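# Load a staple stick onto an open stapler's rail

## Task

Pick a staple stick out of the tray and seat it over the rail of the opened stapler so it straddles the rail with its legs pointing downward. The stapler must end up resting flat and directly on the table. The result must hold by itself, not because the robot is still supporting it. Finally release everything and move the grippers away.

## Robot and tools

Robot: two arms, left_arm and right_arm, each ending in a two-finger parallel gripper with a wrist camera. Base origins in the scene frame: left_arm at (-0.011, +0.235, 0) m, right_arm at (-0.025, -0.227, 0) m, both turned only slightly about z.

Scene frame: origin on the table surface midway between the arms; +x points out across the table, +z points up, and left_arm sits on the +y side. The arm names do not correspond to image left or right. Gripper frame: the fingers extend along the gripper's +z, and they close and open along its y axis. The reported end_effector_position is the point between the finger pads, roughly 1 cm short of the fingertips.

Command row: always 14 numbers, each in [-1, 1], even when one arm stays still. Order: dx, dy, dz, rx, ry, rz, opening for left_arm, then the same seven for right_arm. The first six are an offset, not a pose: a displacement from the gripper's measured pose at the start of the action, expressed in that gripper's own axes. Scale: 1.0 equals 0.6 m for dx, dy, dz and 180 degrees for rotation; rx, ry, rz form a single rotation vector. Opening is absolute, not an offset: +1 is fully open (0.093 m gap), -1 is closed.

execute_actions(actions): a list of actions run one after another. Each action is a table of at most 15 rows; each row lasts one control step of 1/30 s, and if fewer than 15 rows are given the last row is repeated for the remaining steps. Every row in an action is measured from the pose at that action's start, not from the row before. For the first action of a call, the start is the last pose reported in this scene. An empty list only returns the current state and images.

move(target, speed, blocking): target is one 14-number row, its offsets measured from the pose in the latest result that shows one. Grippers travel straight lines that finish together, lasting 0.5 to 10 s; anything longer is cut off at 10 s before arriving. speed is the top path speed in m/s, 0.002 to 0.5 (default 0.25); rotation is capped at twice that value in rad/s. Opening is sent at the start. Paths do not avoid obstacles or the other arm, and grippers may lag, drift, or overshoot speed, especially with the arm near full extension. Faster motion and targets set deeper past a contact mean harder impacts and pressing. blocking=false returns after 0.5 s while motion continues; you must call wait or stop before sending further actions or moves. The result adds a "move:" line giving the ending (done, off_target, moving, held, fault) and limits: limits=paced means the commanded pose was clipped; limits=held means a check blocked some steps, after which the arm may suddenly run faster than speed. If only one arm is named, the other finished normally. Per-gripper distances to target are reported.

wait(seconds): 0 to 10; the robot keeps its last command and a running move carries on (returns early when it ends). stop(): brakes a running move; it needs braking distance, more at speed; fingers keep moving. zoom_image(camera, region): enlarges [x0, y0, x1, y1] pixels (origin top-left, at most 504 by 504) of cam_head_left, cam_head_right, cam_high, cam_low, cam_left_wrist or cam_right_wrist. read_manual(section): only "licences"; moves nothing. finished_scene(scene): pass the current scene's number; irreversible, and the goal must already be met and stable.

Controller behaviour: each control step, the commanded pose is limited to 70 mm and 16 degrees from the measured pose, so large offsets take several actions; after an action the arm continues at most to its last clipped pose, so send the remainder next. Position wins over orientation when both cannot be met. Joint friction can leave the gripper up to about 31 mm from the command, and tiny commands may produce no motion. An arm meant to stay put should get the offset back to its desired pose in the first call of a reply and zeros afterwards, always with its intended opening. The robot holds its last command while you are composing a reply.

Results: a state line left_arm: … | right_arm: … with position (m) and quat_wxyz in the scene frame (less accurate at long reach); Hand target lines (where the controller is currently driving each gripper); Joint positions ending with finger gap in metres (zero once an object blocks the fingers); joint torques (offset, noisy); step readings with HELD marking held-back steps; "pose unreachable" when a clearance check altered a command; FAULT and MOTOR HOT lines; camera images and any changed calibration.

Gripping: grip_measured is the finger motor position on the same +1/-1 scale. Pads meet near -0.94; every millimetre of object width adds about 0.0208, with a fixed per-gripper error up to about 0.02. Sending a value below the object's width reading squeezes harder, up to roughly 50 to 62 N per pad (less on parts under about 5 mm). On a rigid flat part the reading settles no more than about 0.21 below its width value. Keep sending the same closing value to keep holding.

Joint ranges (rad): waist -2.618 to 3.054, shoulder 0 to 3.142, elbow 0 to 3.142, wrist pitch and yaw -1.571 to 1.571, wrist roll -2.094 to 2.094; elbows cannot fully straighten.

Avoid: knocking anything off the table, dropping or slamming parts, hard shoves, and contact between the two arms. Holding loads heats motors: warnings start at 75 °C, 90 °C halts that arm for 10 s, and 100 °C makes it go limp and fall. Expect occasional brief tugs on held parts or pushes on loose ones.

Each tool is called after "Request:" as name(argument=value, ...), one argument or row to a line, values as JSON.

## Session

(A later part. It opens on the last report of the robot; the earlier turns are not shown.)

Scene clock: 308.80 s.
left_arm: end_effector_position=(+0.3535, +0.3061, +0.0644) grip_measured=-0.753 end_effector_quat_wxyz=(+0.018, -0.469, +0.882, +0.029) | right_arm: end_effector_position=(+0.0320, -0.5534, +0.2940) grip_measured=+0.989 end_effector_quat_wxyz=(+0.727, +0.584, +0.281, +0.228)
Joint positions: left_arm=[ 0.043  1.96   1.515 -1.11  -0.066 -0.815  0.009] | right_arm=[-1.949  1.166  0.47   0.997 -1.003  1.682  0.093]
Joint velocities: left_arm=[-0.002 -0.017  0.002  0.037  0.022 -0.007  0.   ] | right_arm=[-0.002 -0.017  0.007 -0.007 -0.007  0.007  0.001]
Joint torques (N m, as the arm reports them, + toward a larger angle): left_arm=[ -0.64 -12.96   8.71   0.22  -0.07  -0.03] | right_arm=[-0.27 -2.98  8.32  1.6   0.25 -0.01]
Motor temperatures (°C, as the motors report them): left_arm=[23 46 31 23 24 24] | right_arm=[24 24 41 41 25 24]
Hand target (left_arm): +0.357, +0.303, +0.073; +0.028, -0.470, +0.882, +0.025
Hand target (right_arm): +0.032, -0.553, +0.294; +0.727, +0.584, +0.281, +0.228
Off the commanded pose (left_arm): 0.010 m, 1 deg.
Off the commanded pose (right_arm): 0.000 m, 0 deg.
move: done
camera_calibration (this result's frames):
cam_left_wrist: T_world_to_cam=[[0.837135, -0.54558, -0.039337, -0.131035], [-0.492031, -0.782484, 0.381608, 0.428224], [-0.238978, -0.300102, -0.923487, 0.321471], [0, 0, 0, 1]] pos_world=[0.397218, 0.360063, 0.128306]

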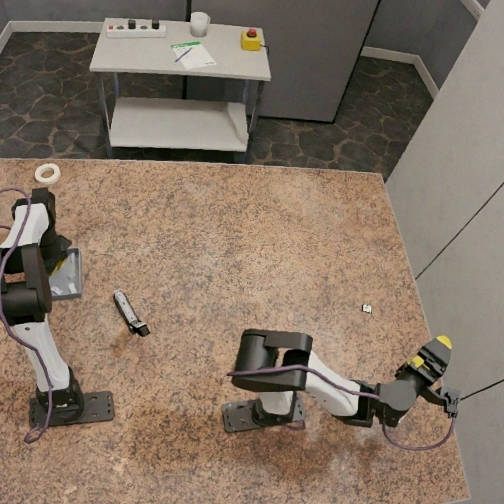

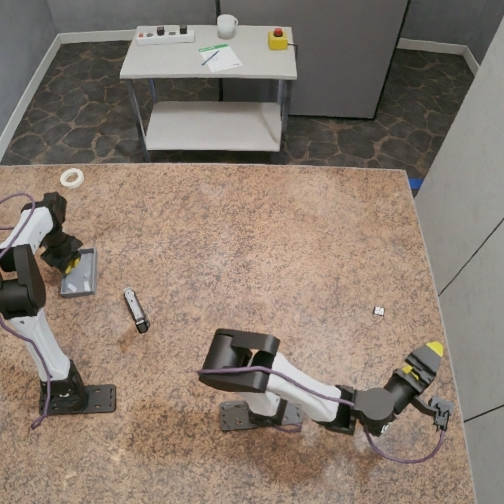

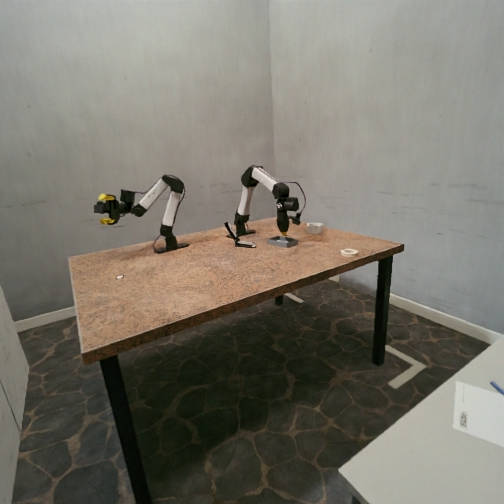

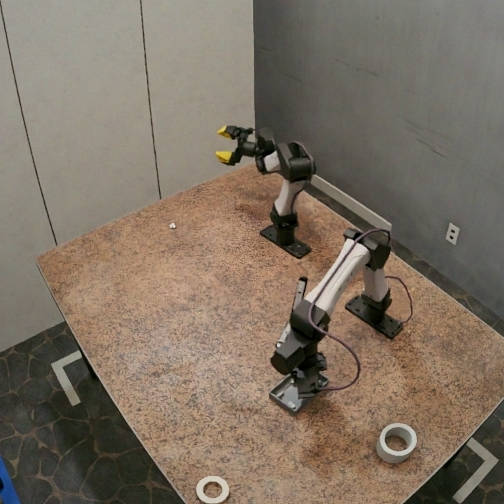

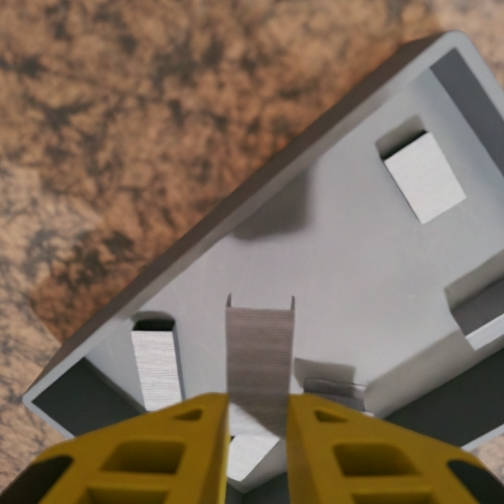

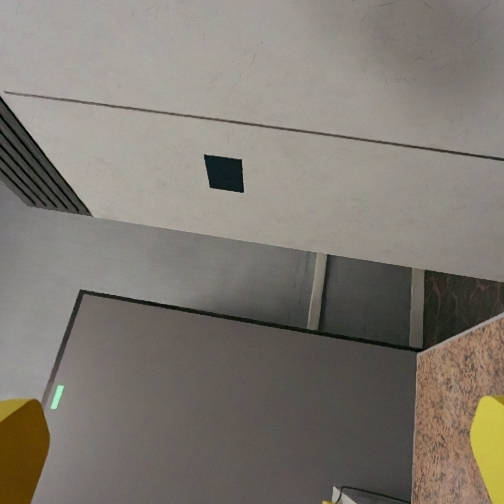

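Request:
move(
  target=[0.358,-0.003,-0.09,0,0,0.133,-0.76,0,0,0,0,0,0,1],
  speed=0.12,
)

Request:
zoom_image(
  camera="cam_low",
  region=[230, 240, 370, 380],
)

Scene clock: 320.03 s.
left_arm: end_effector_position=(+0.2389, +0.1226, +0.1063) grip_measured=-0.753 end_effector_quat_wxyz=(+0.011, -0.274, +0.961, +0.025) | right_arm: end_effector_position=(+0.0320, -0.5534, +0.2940) grip_measured=+0.989 end_effector_quat_wxyz=(+0.727, +0.584, +0.281, +0.228)
Joint positions: left_arm=[-0.575  1.6    1.245 -1.234 -0.052 -1.013  0.009] | right_arm=[-1.949  1.166  0.47   0.997 -1.003  1.682  0.093]
Joint velocities: left_arm=[-0.007  0.002 -0.012 -0.037  0.037 -0.037  0.001] | right_arm=[-0.012 -0.012 -0.012 -0.007  0.037  0.037  0.002]
Joint torques (N m, as the arm reports them, + toward a larger angle): left_arm=[-0.58 -9.1   6.16  0.17 -0.06  0.  ] | right_arm=[-0.26 -2.98  8.49  1.65  0.23 -0.01]
Motor temperatures (°C, as the motors report them): left_arm=[23 47 32 23 24 24] | right_arm=[24 24 41 42 25 24]
Hand target (left_arm): +0.233, +0.122, +0.107; +0.007, -0.276, +0.961, +0.026
Hand target (right_arm): +0.032, -0.553, +0.294; +0.727, +0.584, +0.281, +0.228
Off the commanded pose (left_arm): 0.004 m, 1 deg.
Off the commanded pose (right_arm): 0.000 m, 0 deg.
move: done
camera_calibration (this result's frames):
cam_left_wrist: T_world_to_cam=[[0.540204, -0.840114, -0.0488736, -0.0255048], [-0.75864, -0.511304, 0.403774, 0.240345], [-0.364206, -0.181043, -0.913552, 0.291988], [0, 0, 0, 1]] pos_world=[0.302457, 0.154325, 0.168455]

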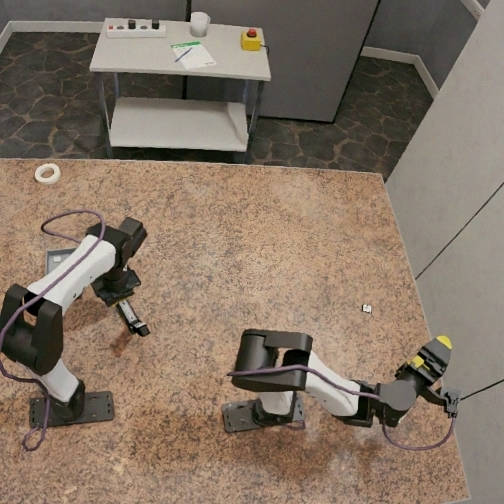

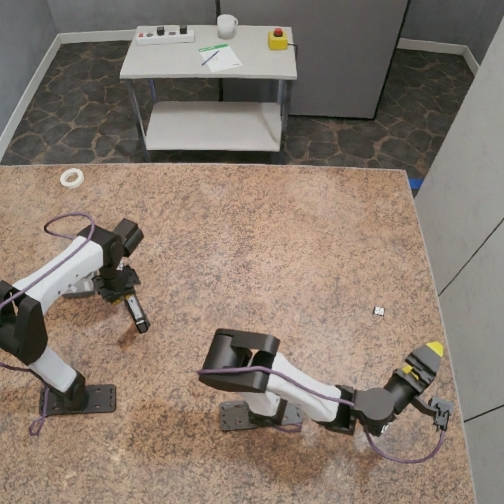

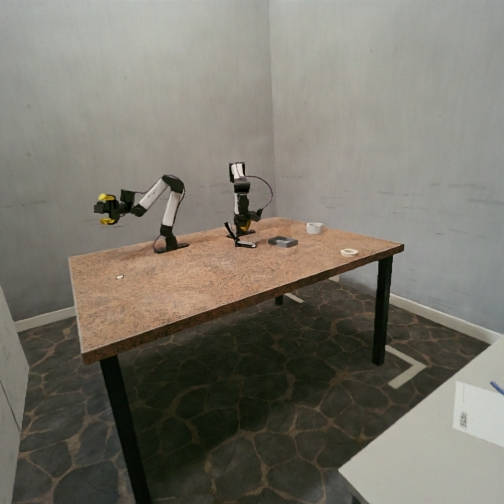

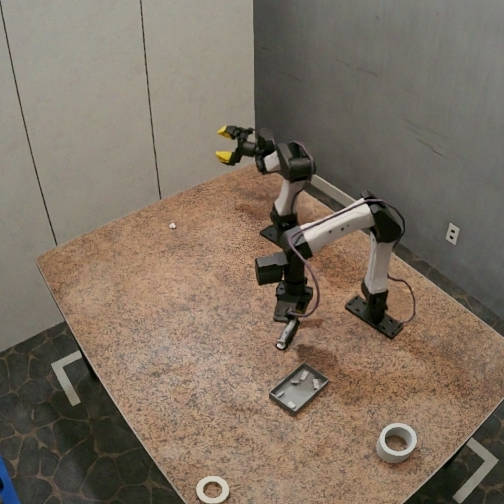

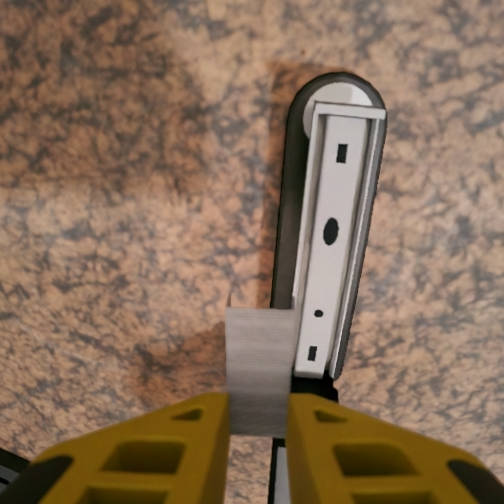

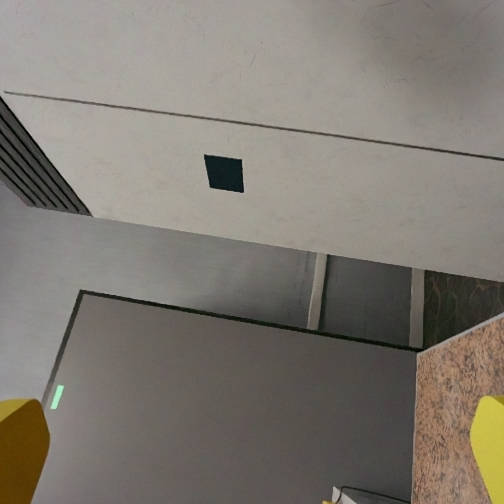

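Region (230, 240, 370, 380) of cam_low's 504x504 image, scaled by 3.600, with more detail than that image has.

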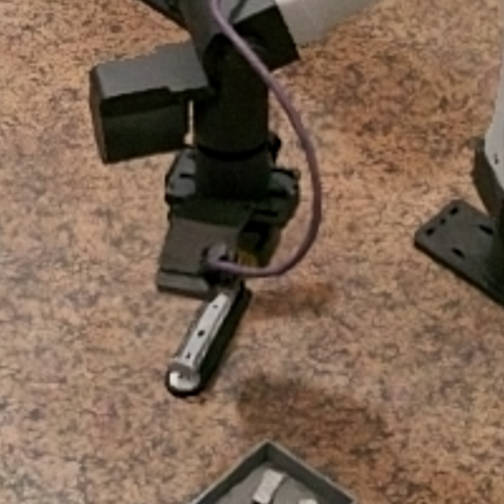

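Request:
zoom_image(
  camera="cam_left_wrist",
  region=[240, 60, 420, 400],
)

Region (240, 60, 420, 400) of cam_left_wrist's 504x504 image, scaled by 1.482, with more detail than that image has; it fills the left 267 columns of this view, and the rest is white.

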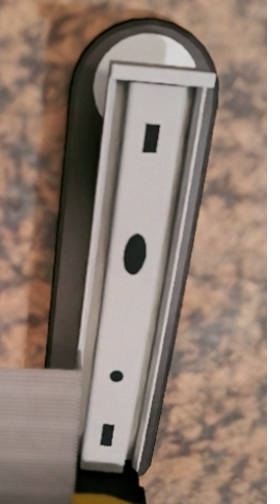

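Request:
move(
  target=[-0.012,-0.05,0.06,0,0,0.02,-0.76,0,0,0,0,0,0,1],
  speed=0.04,
)

Scene clock: 341.57 s.
left_arm: end_effector_position=(+0.2615, +0.1067, +0.0725) grip_measured=-0.753 end_effector_quat_wxyz=(+0.011, -0.255, +0.967, +0.025) | right_arm: end_effector_position=(+0.0320, -0.5534, +0.2940) grip_measured=+0.989 end_effector_quat_wxyz=(+0.727, +0.584, +0.281, +0.228)
Joint positions: left_arm=[-0.589  1.724  1.245 -1.109 -0.052 -0.986  0.009] | right_arm=[-1.949  1.166  0.47   0.997 -1.003  1.682  0.093]
Joint velocities: left_arm=[-0.007 -0.017 -0.002 -0.007  0.022 -0.051 -0.001] | right_arm=[-0.022  0.002 -0.007  0.022  0.081 -0.051  0.   ]
Joint torques (N m, as the arm reports them, + toward a larger angle): left_arm=[-0.81 -8.1   6.55  0.31 -0.05  0.14] | right_arm=[-0.4  -3.11  8.37  1.64  0.23 -0.05]
Motor temperatures (°C, as the motors report them): left_arm=[23 44 31 22 24 24] | right_arm=[24 24 42 42 25 24]
Hand target (left_arm): +0.261, +0.103, +0.069; +0.009, -0.244, +0.969, +0.026
Hand target (right_arm): +0.032, -0.553, +0.294; +0.727, +0.584, +0.281, +0.228
Off the commanded pose (left_arm): 0.005 m, 1 deg.
Off the commanded pose (right_arm): 0.000 m, 0 deg.
move: done
camera_calibration (this result's frames):
cam_left_wrist: T_world_to_cam=[[0.505468, -0.861444, -0.0491446, -0.0413475], [-0.778541, -0.479896, 0.404443, 0.264869], [-0.371989, -0.166172, -0.913242, 0.266977], [0, 0, 0, 1]] pos_world=[0.326424, 0.135855, 0.134658]

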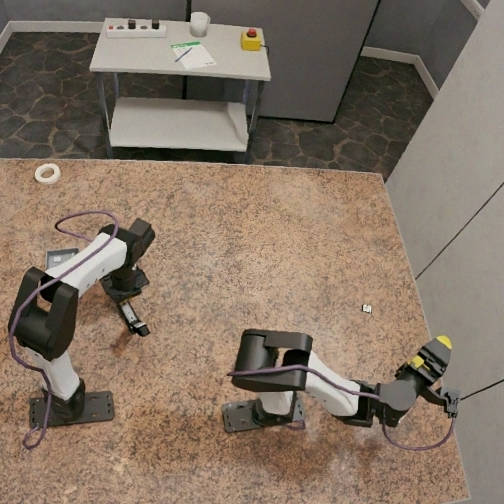

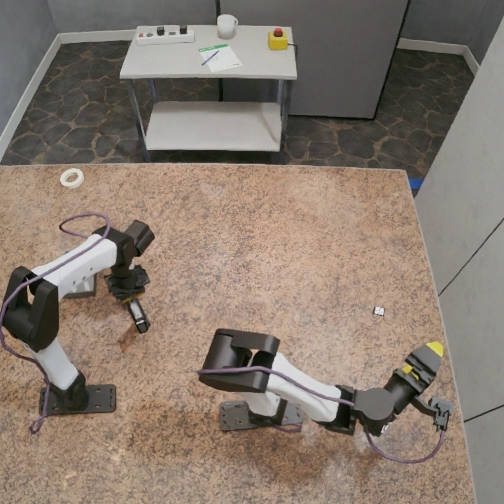

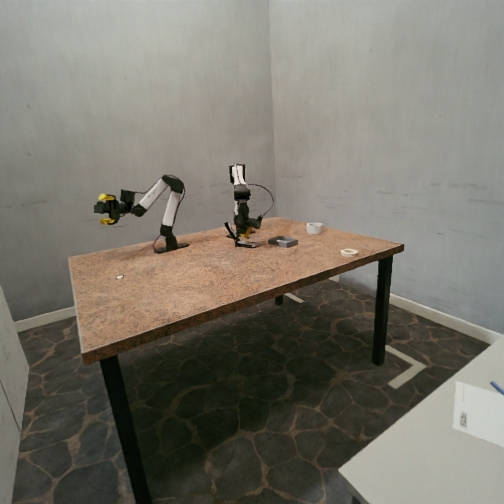

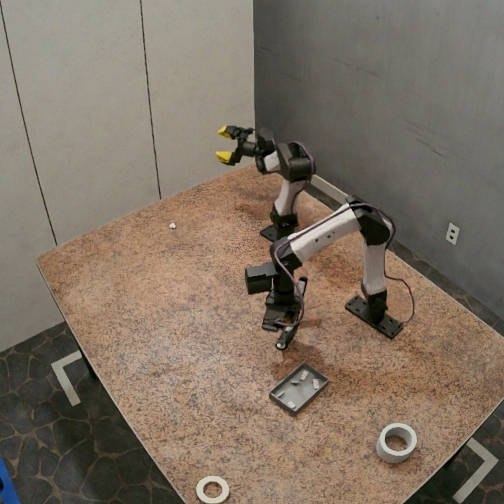

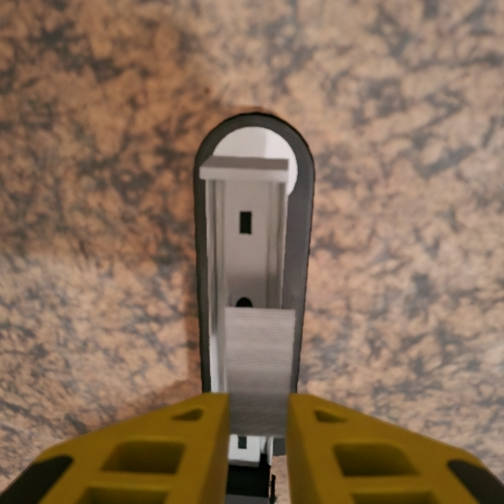

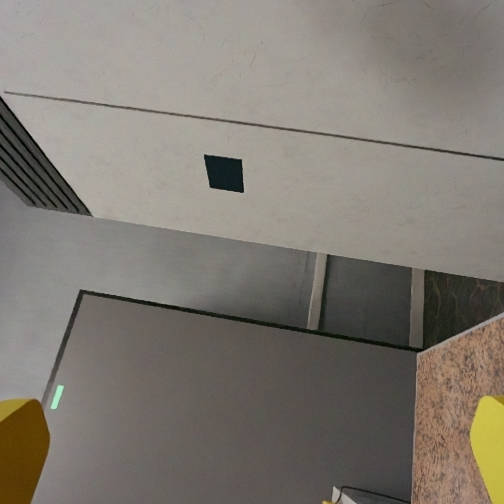

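Request:
move(
  target=[0,0.012,0.01,0,0.045,0,-0.76,0,0,0,0,0,0,1],
  speed=0.015,
)

Scene clock: 356.17 s.
left_arm: end_effector_position=(+0.2549, +0.1126, +0.0654) grip_measured=-0.753 end_effector_quat_wxyz=(-0.054, -0.255, +0.965, +0.011) | right_arm: end_effector_position=(+0.0320, -0.5534, +0.2940) grip_measured=+0.989 end_effector_quat_wxyz=(+0.727, +0.584, +0.281, +0.228)
Joint positions: left_arm=[-0.524  1.772  1.268 -1.165  0.049 -0.919  0.009] | right_arm=[-1.949  1.166  0.47   0.997 -1.003  1.682  0.093]
Joint velocities: left_arm=[ 0.007 -0.022 -0.002 -0.051  0.11   0.022 -0.   ] | right_arm=[ 0.017  0.007 -0.007 -0.051 -0.051 -0.081 -0.001]
Joint torques (N m, as the arm reports them, + toward a larger angle): left_arm=[ 1.12 -8.16  8.45  0.    0.03  0.14] | right_arm=[-0.29 -2.97  8.46  1.65  0.25 -0.01]
Motor temperatures (°C, as the motors report them): left_arm=[23 42 32 22 24 24] | right_arm=[24 24 42 42 25 24]
Hand target (left_arm): +0.258, +0.114, +0.067; -0.057, -0.256, +0.965, +0.008
Hand target (right_arm): +0.032, -0.553, +0.294; +0.727, +0.584, +0.281, +0.228
Off the commanded pose (left_arm): 0.004 m, 1 deg.
Off the commanded pose (right_arm): 0.000 m, 0 deg.
move: done
camera_calibration (this result's frames):
cam_left_wrist: T_world_to_cam=[[0.503361, -0.862287, -0.055582, -0.0322423], [-0.722189, -0.455151, 0.520846, 0.240574], [-0.474417, -0.222032, -0.851839, 0.287373], [0, 0, 0, 1]] pos_world=[0.326304, 0.145502, 0.117701]

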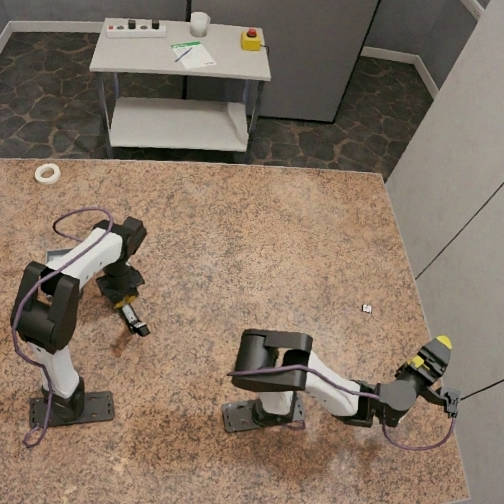

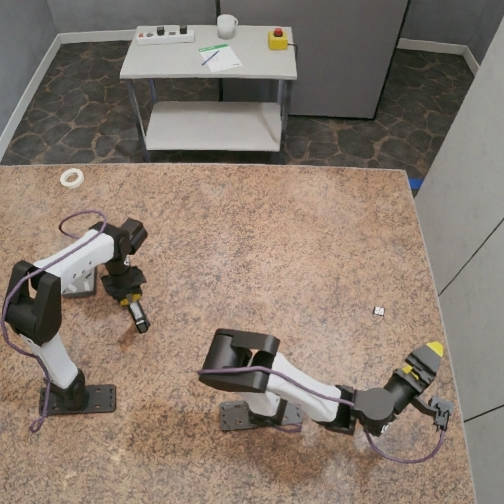

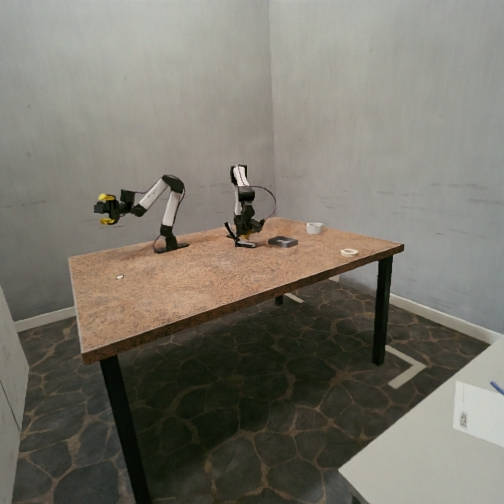

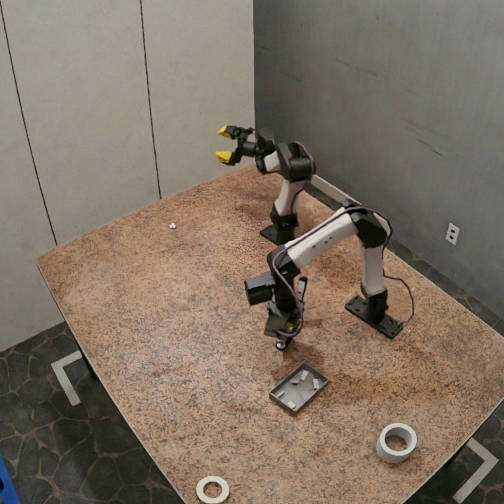

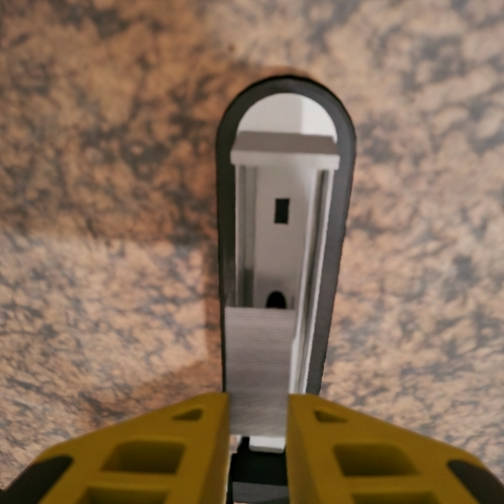

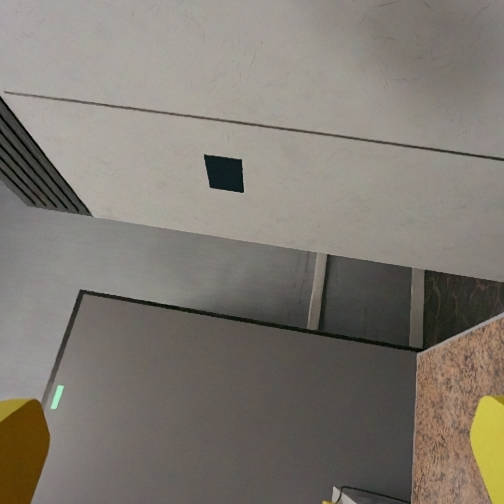

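Request:
move(
  target=[0,-0.008,0.004,0,0,0.018,-0.76,0,0,0,0,0,0,1],
  speed=0.01,
)

Scene clock: 370.97 s.
left_arm: end_effector_position=(+0.2547, +0.1126, +0.0655) grip_measured=-0.753 end_effector_quat_wxyz=(-0.054, -0.238, +0.970, +0.010) | right_arm: end_effector_position=(+0.0320, -0.5534, +0.2940) grip_measured=+0.989 end_effector_quat_wxyz=(+0.727, +0.584, +0.281, +0.228)
Joint positions: left_arm=[-0.524  1.772  1.268 -1.166  0.05  -0.883  0.009] | right_arm=[-1.949  1.166  0.47   0.997 -1.003  1.682  0.093]
Joint velocities: left_arm=[ 0.007 -0.007 -0.002  0.007 -0.037  0.022 -0.   ] | right_arm=[ 0.007  0.002 -0.002  0.037  0.037  0.007  0.   ]
Joint torques (N m, as the arm reports them, + toward a larger angle): left_arm=[-0.68 -7.78  7.45  0.17 -0.03  0.14] | right_arm=[-0.27 -3.01  8.38  1.63  0.28 -0.02]
Motor temperatures (°C, as the motors report them): left_arm=[23 41 33 22 24 24] | right_arm=[24 24 42 43 25 24]
Hand target (left_arm): +0.257, +0.108, +0.063; -0.054, -0.228, +0.972, +0.009
Hand target (right_arm): +0.032, -0.553, +0.294; +0.727, +0.584, +0.281, +0.228
Off the commanded pose (left_arm): 0.005 m, 1 deg.
Off the commanded pose (right_arm): 0.000 m, 0 deg.
move: done
camera_calibration (this result's frames):
cam_left_wrist: T_world_to_cam=[[0.471977, -0.880054, -0.0523752, -0.0223489], [-0.737745, -0.426785, 0.523055, 0.241052], [-0.48267, -0.20823, -0.850688, 0.287774], [0, 0, 0, 1]] pos_world=[0.327283, 0.143132, 0.117552]

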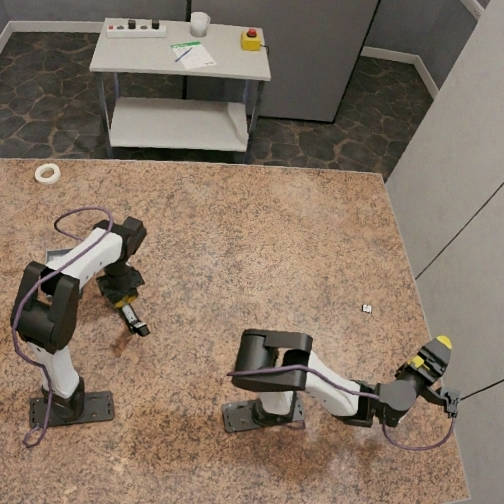

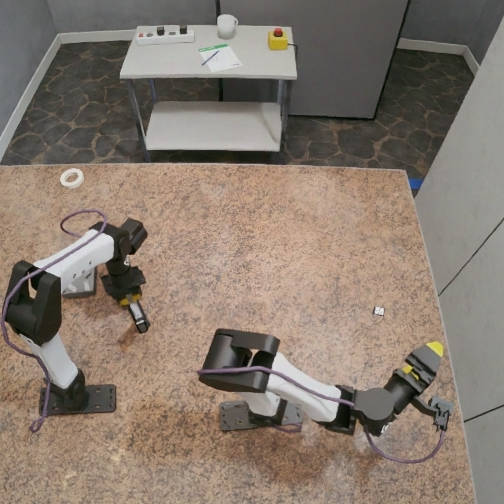

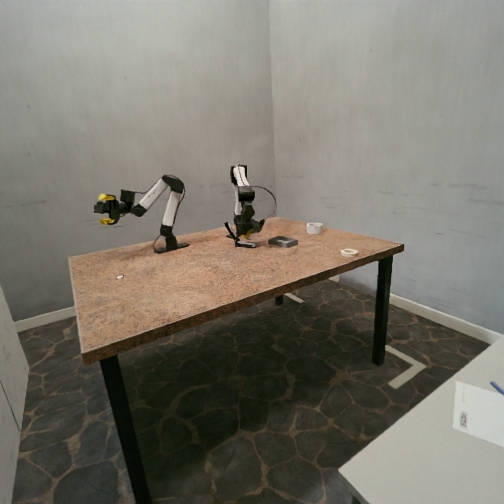

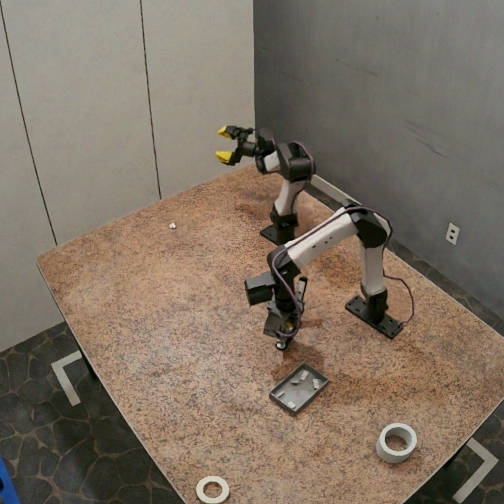

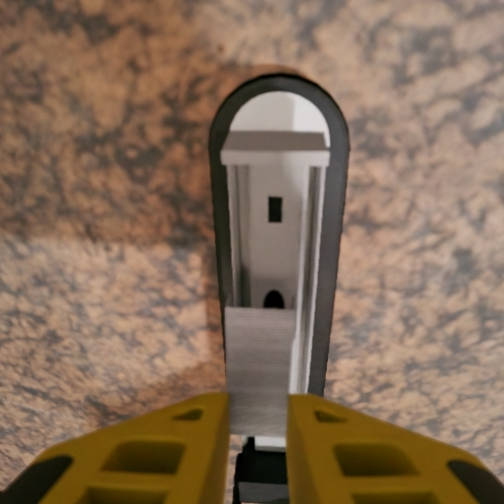

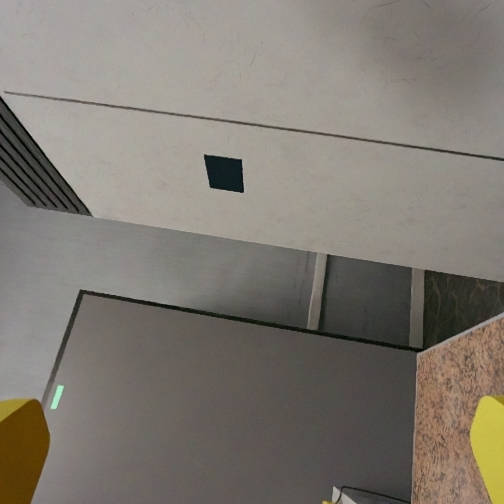

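Request:
move(
  target=[0,-0.016,0.006,0,0,0,-0.76,0,0,0,0,0,0,1],
  speed=0.01,
)

Scene clock: 380.73 s.
left_arm: end_effector_position=(+0.2531, +0.1106, +0.0603) grip_measured=-0.753 end_effector_quat_wxyz=(-0.061, -0.238, +0.969, +0.015) | right_arm: end_effector_position=(+0.0320, -0.5534, +0.2940) grip_measured=+0.989 end_effector_quat_wxyz=(+0.727, +0.584, +0.281, +0.228)
Joint positions: left_arm=[-0.532  1.79   1.268 -1.164  0.05  -0.892  0.009] | right_arm=[-1.949  1.166  0.47   0.997 -1.003  1.682  0.093]
Joint velocities: left_arm=[-0.002 -0.007  0.002  0.037 -0.095 -0.007 -0.   ] | right_arm=[-0.012 -0.017 -0.002  0.022  0.022  0.007 -0.001]
Joint torques (N m, as the arm reports them, + toward a larger angle): left_arm=[-0.8  -8.25  8.45  0.16  0.01 -0.05] | right_arm=[-0.28 -3.    8.28  1.6   0.24 -0.06]
Motor temperatures (°C, as the motors report them): left_arm=[23 40 33 22 24 24] | right_arm=[24 24 43 43 25 24]
Hand target (left_arm): +0.258, +0.104, +0.061; -0.054, -0.238, +0.970, +0.009
Hand target (right_arm): +0.032, -0.553, +0.294; +0.727, +0.584, +0.281, +0.228
Off the commanded pose (left_arm): 0.009 m, 1 deg.
Off the commanded pose (right_arm): 0.000 m, 0 deg.
move: done
camera_calibration (this result's frames):
cam_left_wrist: T_world_to_cam=[[0.471652, -0.879253, -0.0667717, -0.0227668], [-0.729127, -0.431463, 0.531238, 0.239567], [-0.495902, -0.201874, -0.844587, 0.28452], [0, 0, 0, 1]] pos_world=[0.326507, 0.140784, 0.111515]

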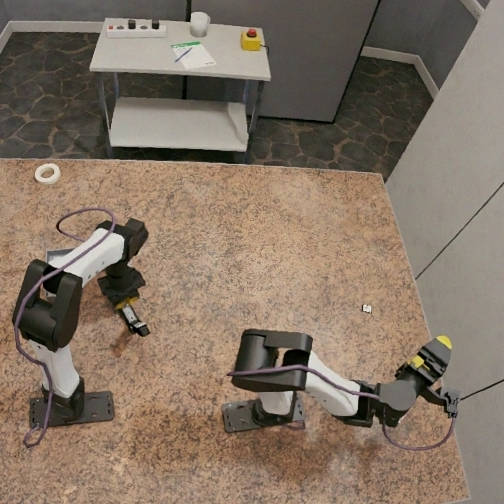

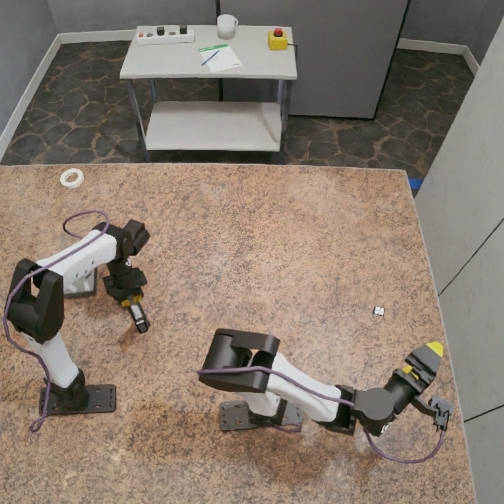

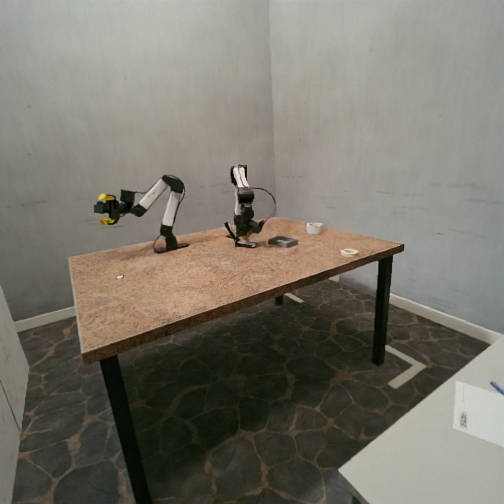

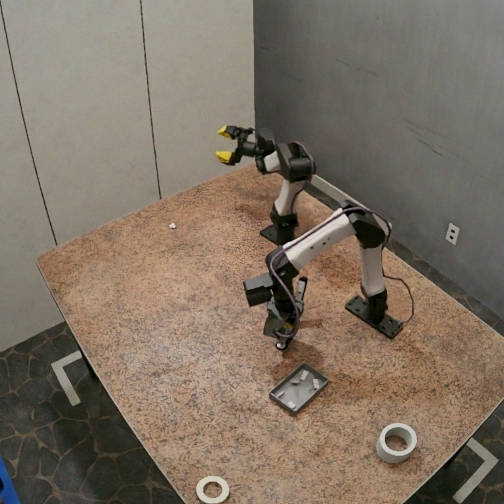

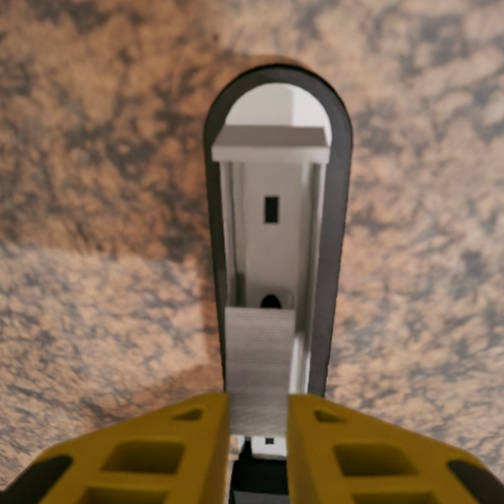

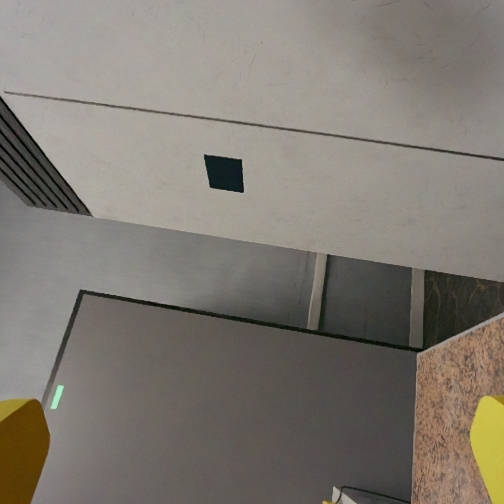

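Request:
move(
  target=[0,-0.024,0,0,0,0,-0.76,0,0,0,0,0,0,1],
  speed=0.008,
)

Scene clock: 388.70 s.
left_arm: end_effector_position=(+0.2577, +0.1031, +0.0582) grip_measured=-0.753 end_effector_quat_wxyz=(-0.061, -0.239, +0.969, +0.017) | right_arm: end_effector_position=(+0.0320, -0.5534, +0.2940) grip_measured=+0.989 end_effector_quat_wxyz=(+0.727, +0.584, +0.281, +0.228)
Joint positions: left_arm=[-0.549  1.821  1.297 -1.165  0.05  -0.91   0.009] | right_arm=[-1.949  1.166  0.47   0.997 -1.003  1.682  0.093]
Joint velocities: left_arm=[-0.002 -0.012 -0.007 -0.007 -0.066  0.051 -0.   ] | right_arm=[-0.017 -0.002  0.017  0.037 -0.022 -0.051  0.   ]
Joint torques (N m, as the arm reports them, + toward a larger angle): left_arm=[-0.81 -8.61  8.42  0.02  0.02 -0.05] | right_arm=[-0.38 -3.16  8.39  1.63  0.24 -0.04]
Motor temperatures (°C, as the motors report them): left_arm=[23 40 33 22 24 24] | right_arm=[24 24 43 43 25 24]
Hand target (left_arm): +0.259, +0.098, +0.059; -0.061, -0.238, +0.969, +0.015
Hand target (right_arm): +0.032, -0.553, +0.294; +0.727, +0.584, +0.281, +0.228
Off the commanded pose (left_arm): 0.006 m, 0 deg.
Off the commanded pose (right_arm): 0.000 m, 0 deg.
move: done
camera_calibration (this result's frames):
cam_left_wrist: T_world_to_cam=[[0.472106, -0.878765, -0.0699067, -0.0316403], [-0.728138, -0.433425, 0.530997, 0.24076], [-0.496921, -0.199785, -0.844485, 0.283543], [0, 0, 0, 1]] pos_world=[0.331143, 0.133195, 0.109393]

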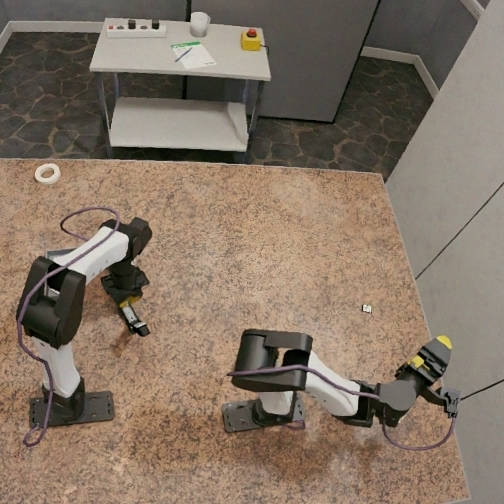

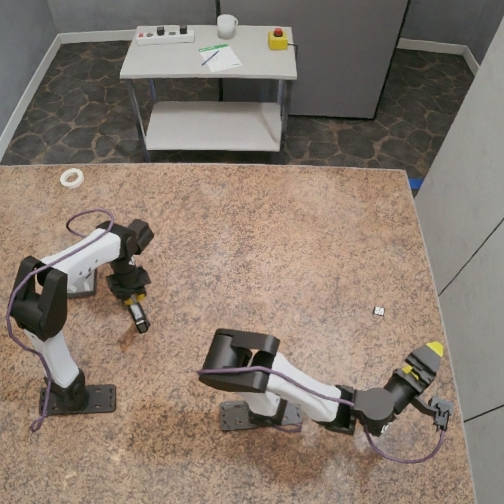

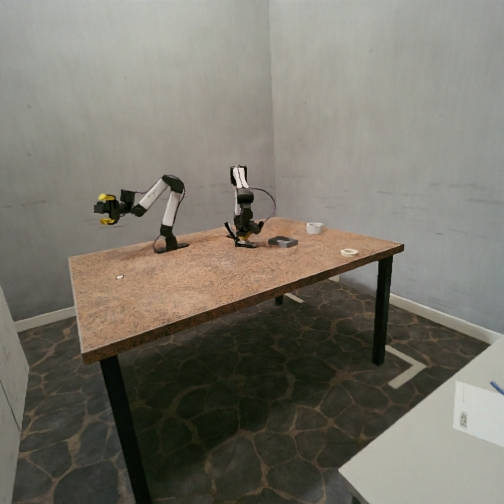

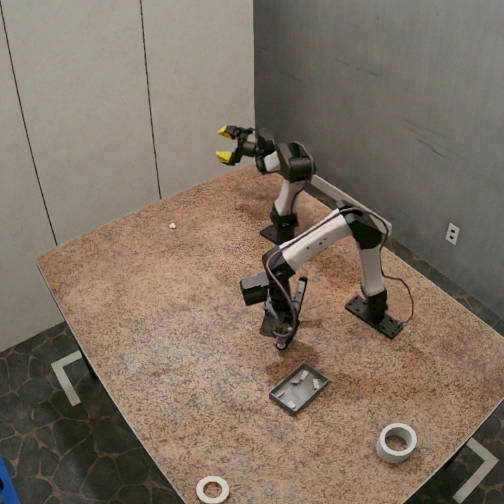

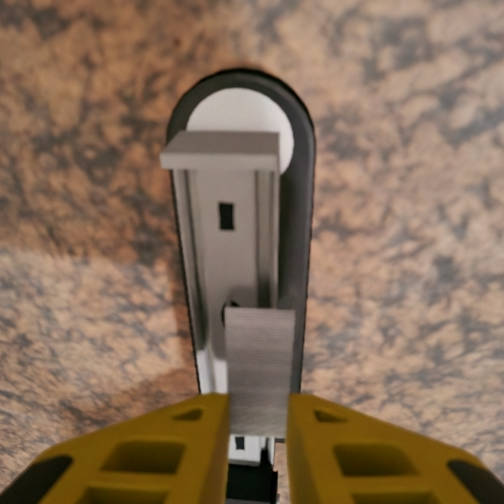

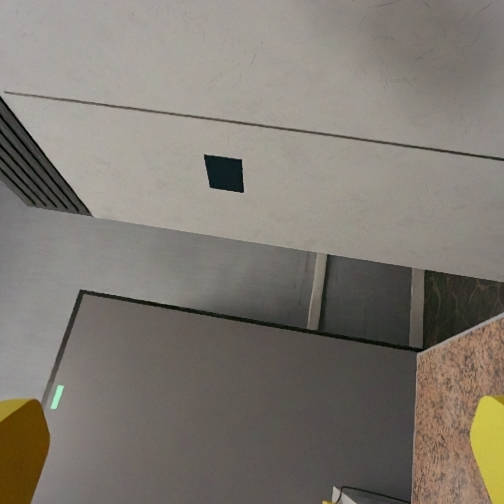

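Request:
move(
  target=[0,0.027,0,0,0,0,-0.76,0,0,0,0,0,0,1],
  speed=0.008,
)

Scene clock: 407.30 s.
left_arm: end_effector_position=(+0.2513, +0.1127, +0.0586) grip_measured=-0.753 end_effector_quat_wxyz=(-0.064, -0.238, +0.969, +0.017) | right_arm: end_effector_position=(+0.0320, -0.5534, +0.2940) grip_measured=+0.989 end_effector_quat_wxyz=(+0.727, +0.584, +0.281, +0.228)
Joint positions: left_arm=[-0.528  1.79   1.259 -1.164  0.05  -0.888  0.009] | right_arm=[-1.949  1.166  0.47   0.997 -1.003  1.682  0.093]
Joint velocities: left_arm=[-0.002  0.027 -0.017  0.037 -0.037  0.007  0.   ] | right_arm=[ 0.012 -0.007 -0.002 -0.022  0.037  0.022  0.   ]
Joint torques (N m, as the arm reports them, + toward a larger angle): left_arm=[  1.08 -10.86   5.28   0.1   -0.06   0.12] | right_arm=[-0.3  -3.08  8.41  1.64  0.3  -0.02]
Motor temperatures (°C, as the motors report them): left_arm=[23 40 34 22 24 24] | right_arm=[24 24 43 43 25 24]
Hand target (left_arm): +0.250, +0.118, +0.059; -0.061, -0.239, +0.969, +0.017
Hand target (right_arm): +0.032, -0.553, +0.294; +0.727, +0.584, +0.281, +0.228
Off the commanded pose (left_arm): 0.005 m, 0 deg.
Off the commanded pose (right_arm): 0.000 m, 0 deg.
move: done
camera_calibration (this result's frames):
cam_left_wrist: T_world_to_cam=[[0.471196, -0.879062, -0.0722763, -0.0197769], [-0.725377, -0.432825, 0.535248, 0.239057], [-0.5018, -0.199779, -0.841597, 0.283702], [0, 0, 0, 1]] pos_world=[0.325087, 0.142763, 0.109379]

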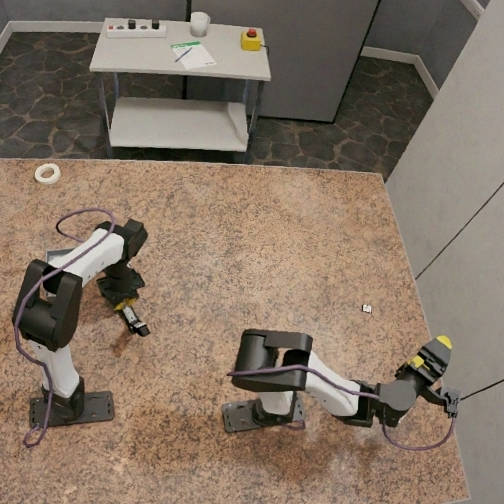

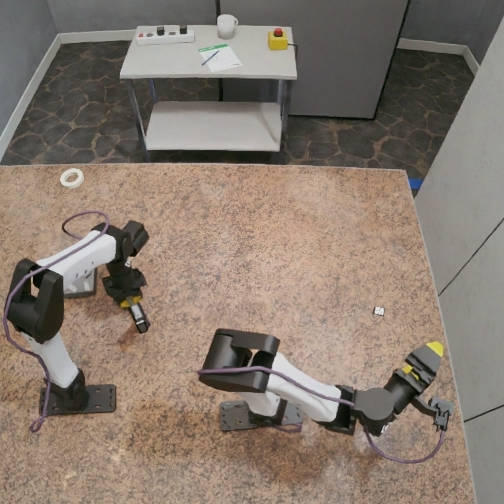

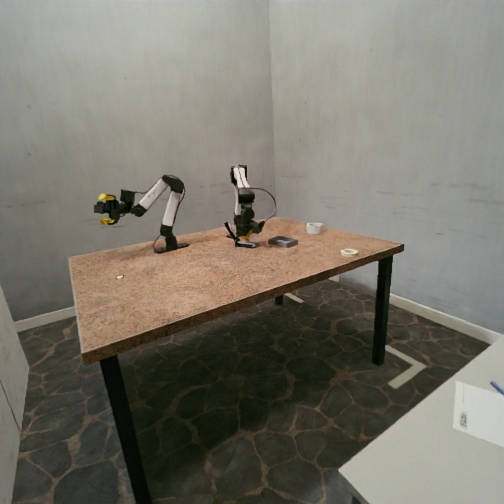

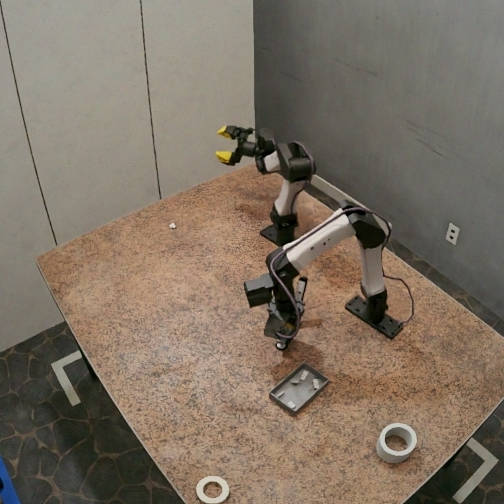

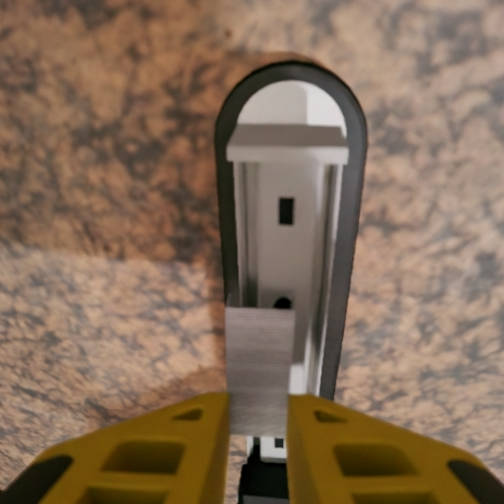

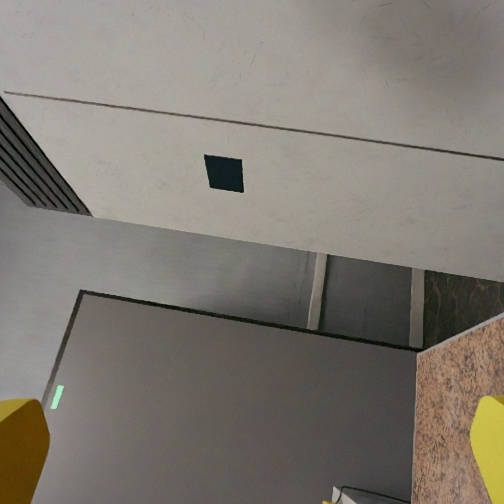

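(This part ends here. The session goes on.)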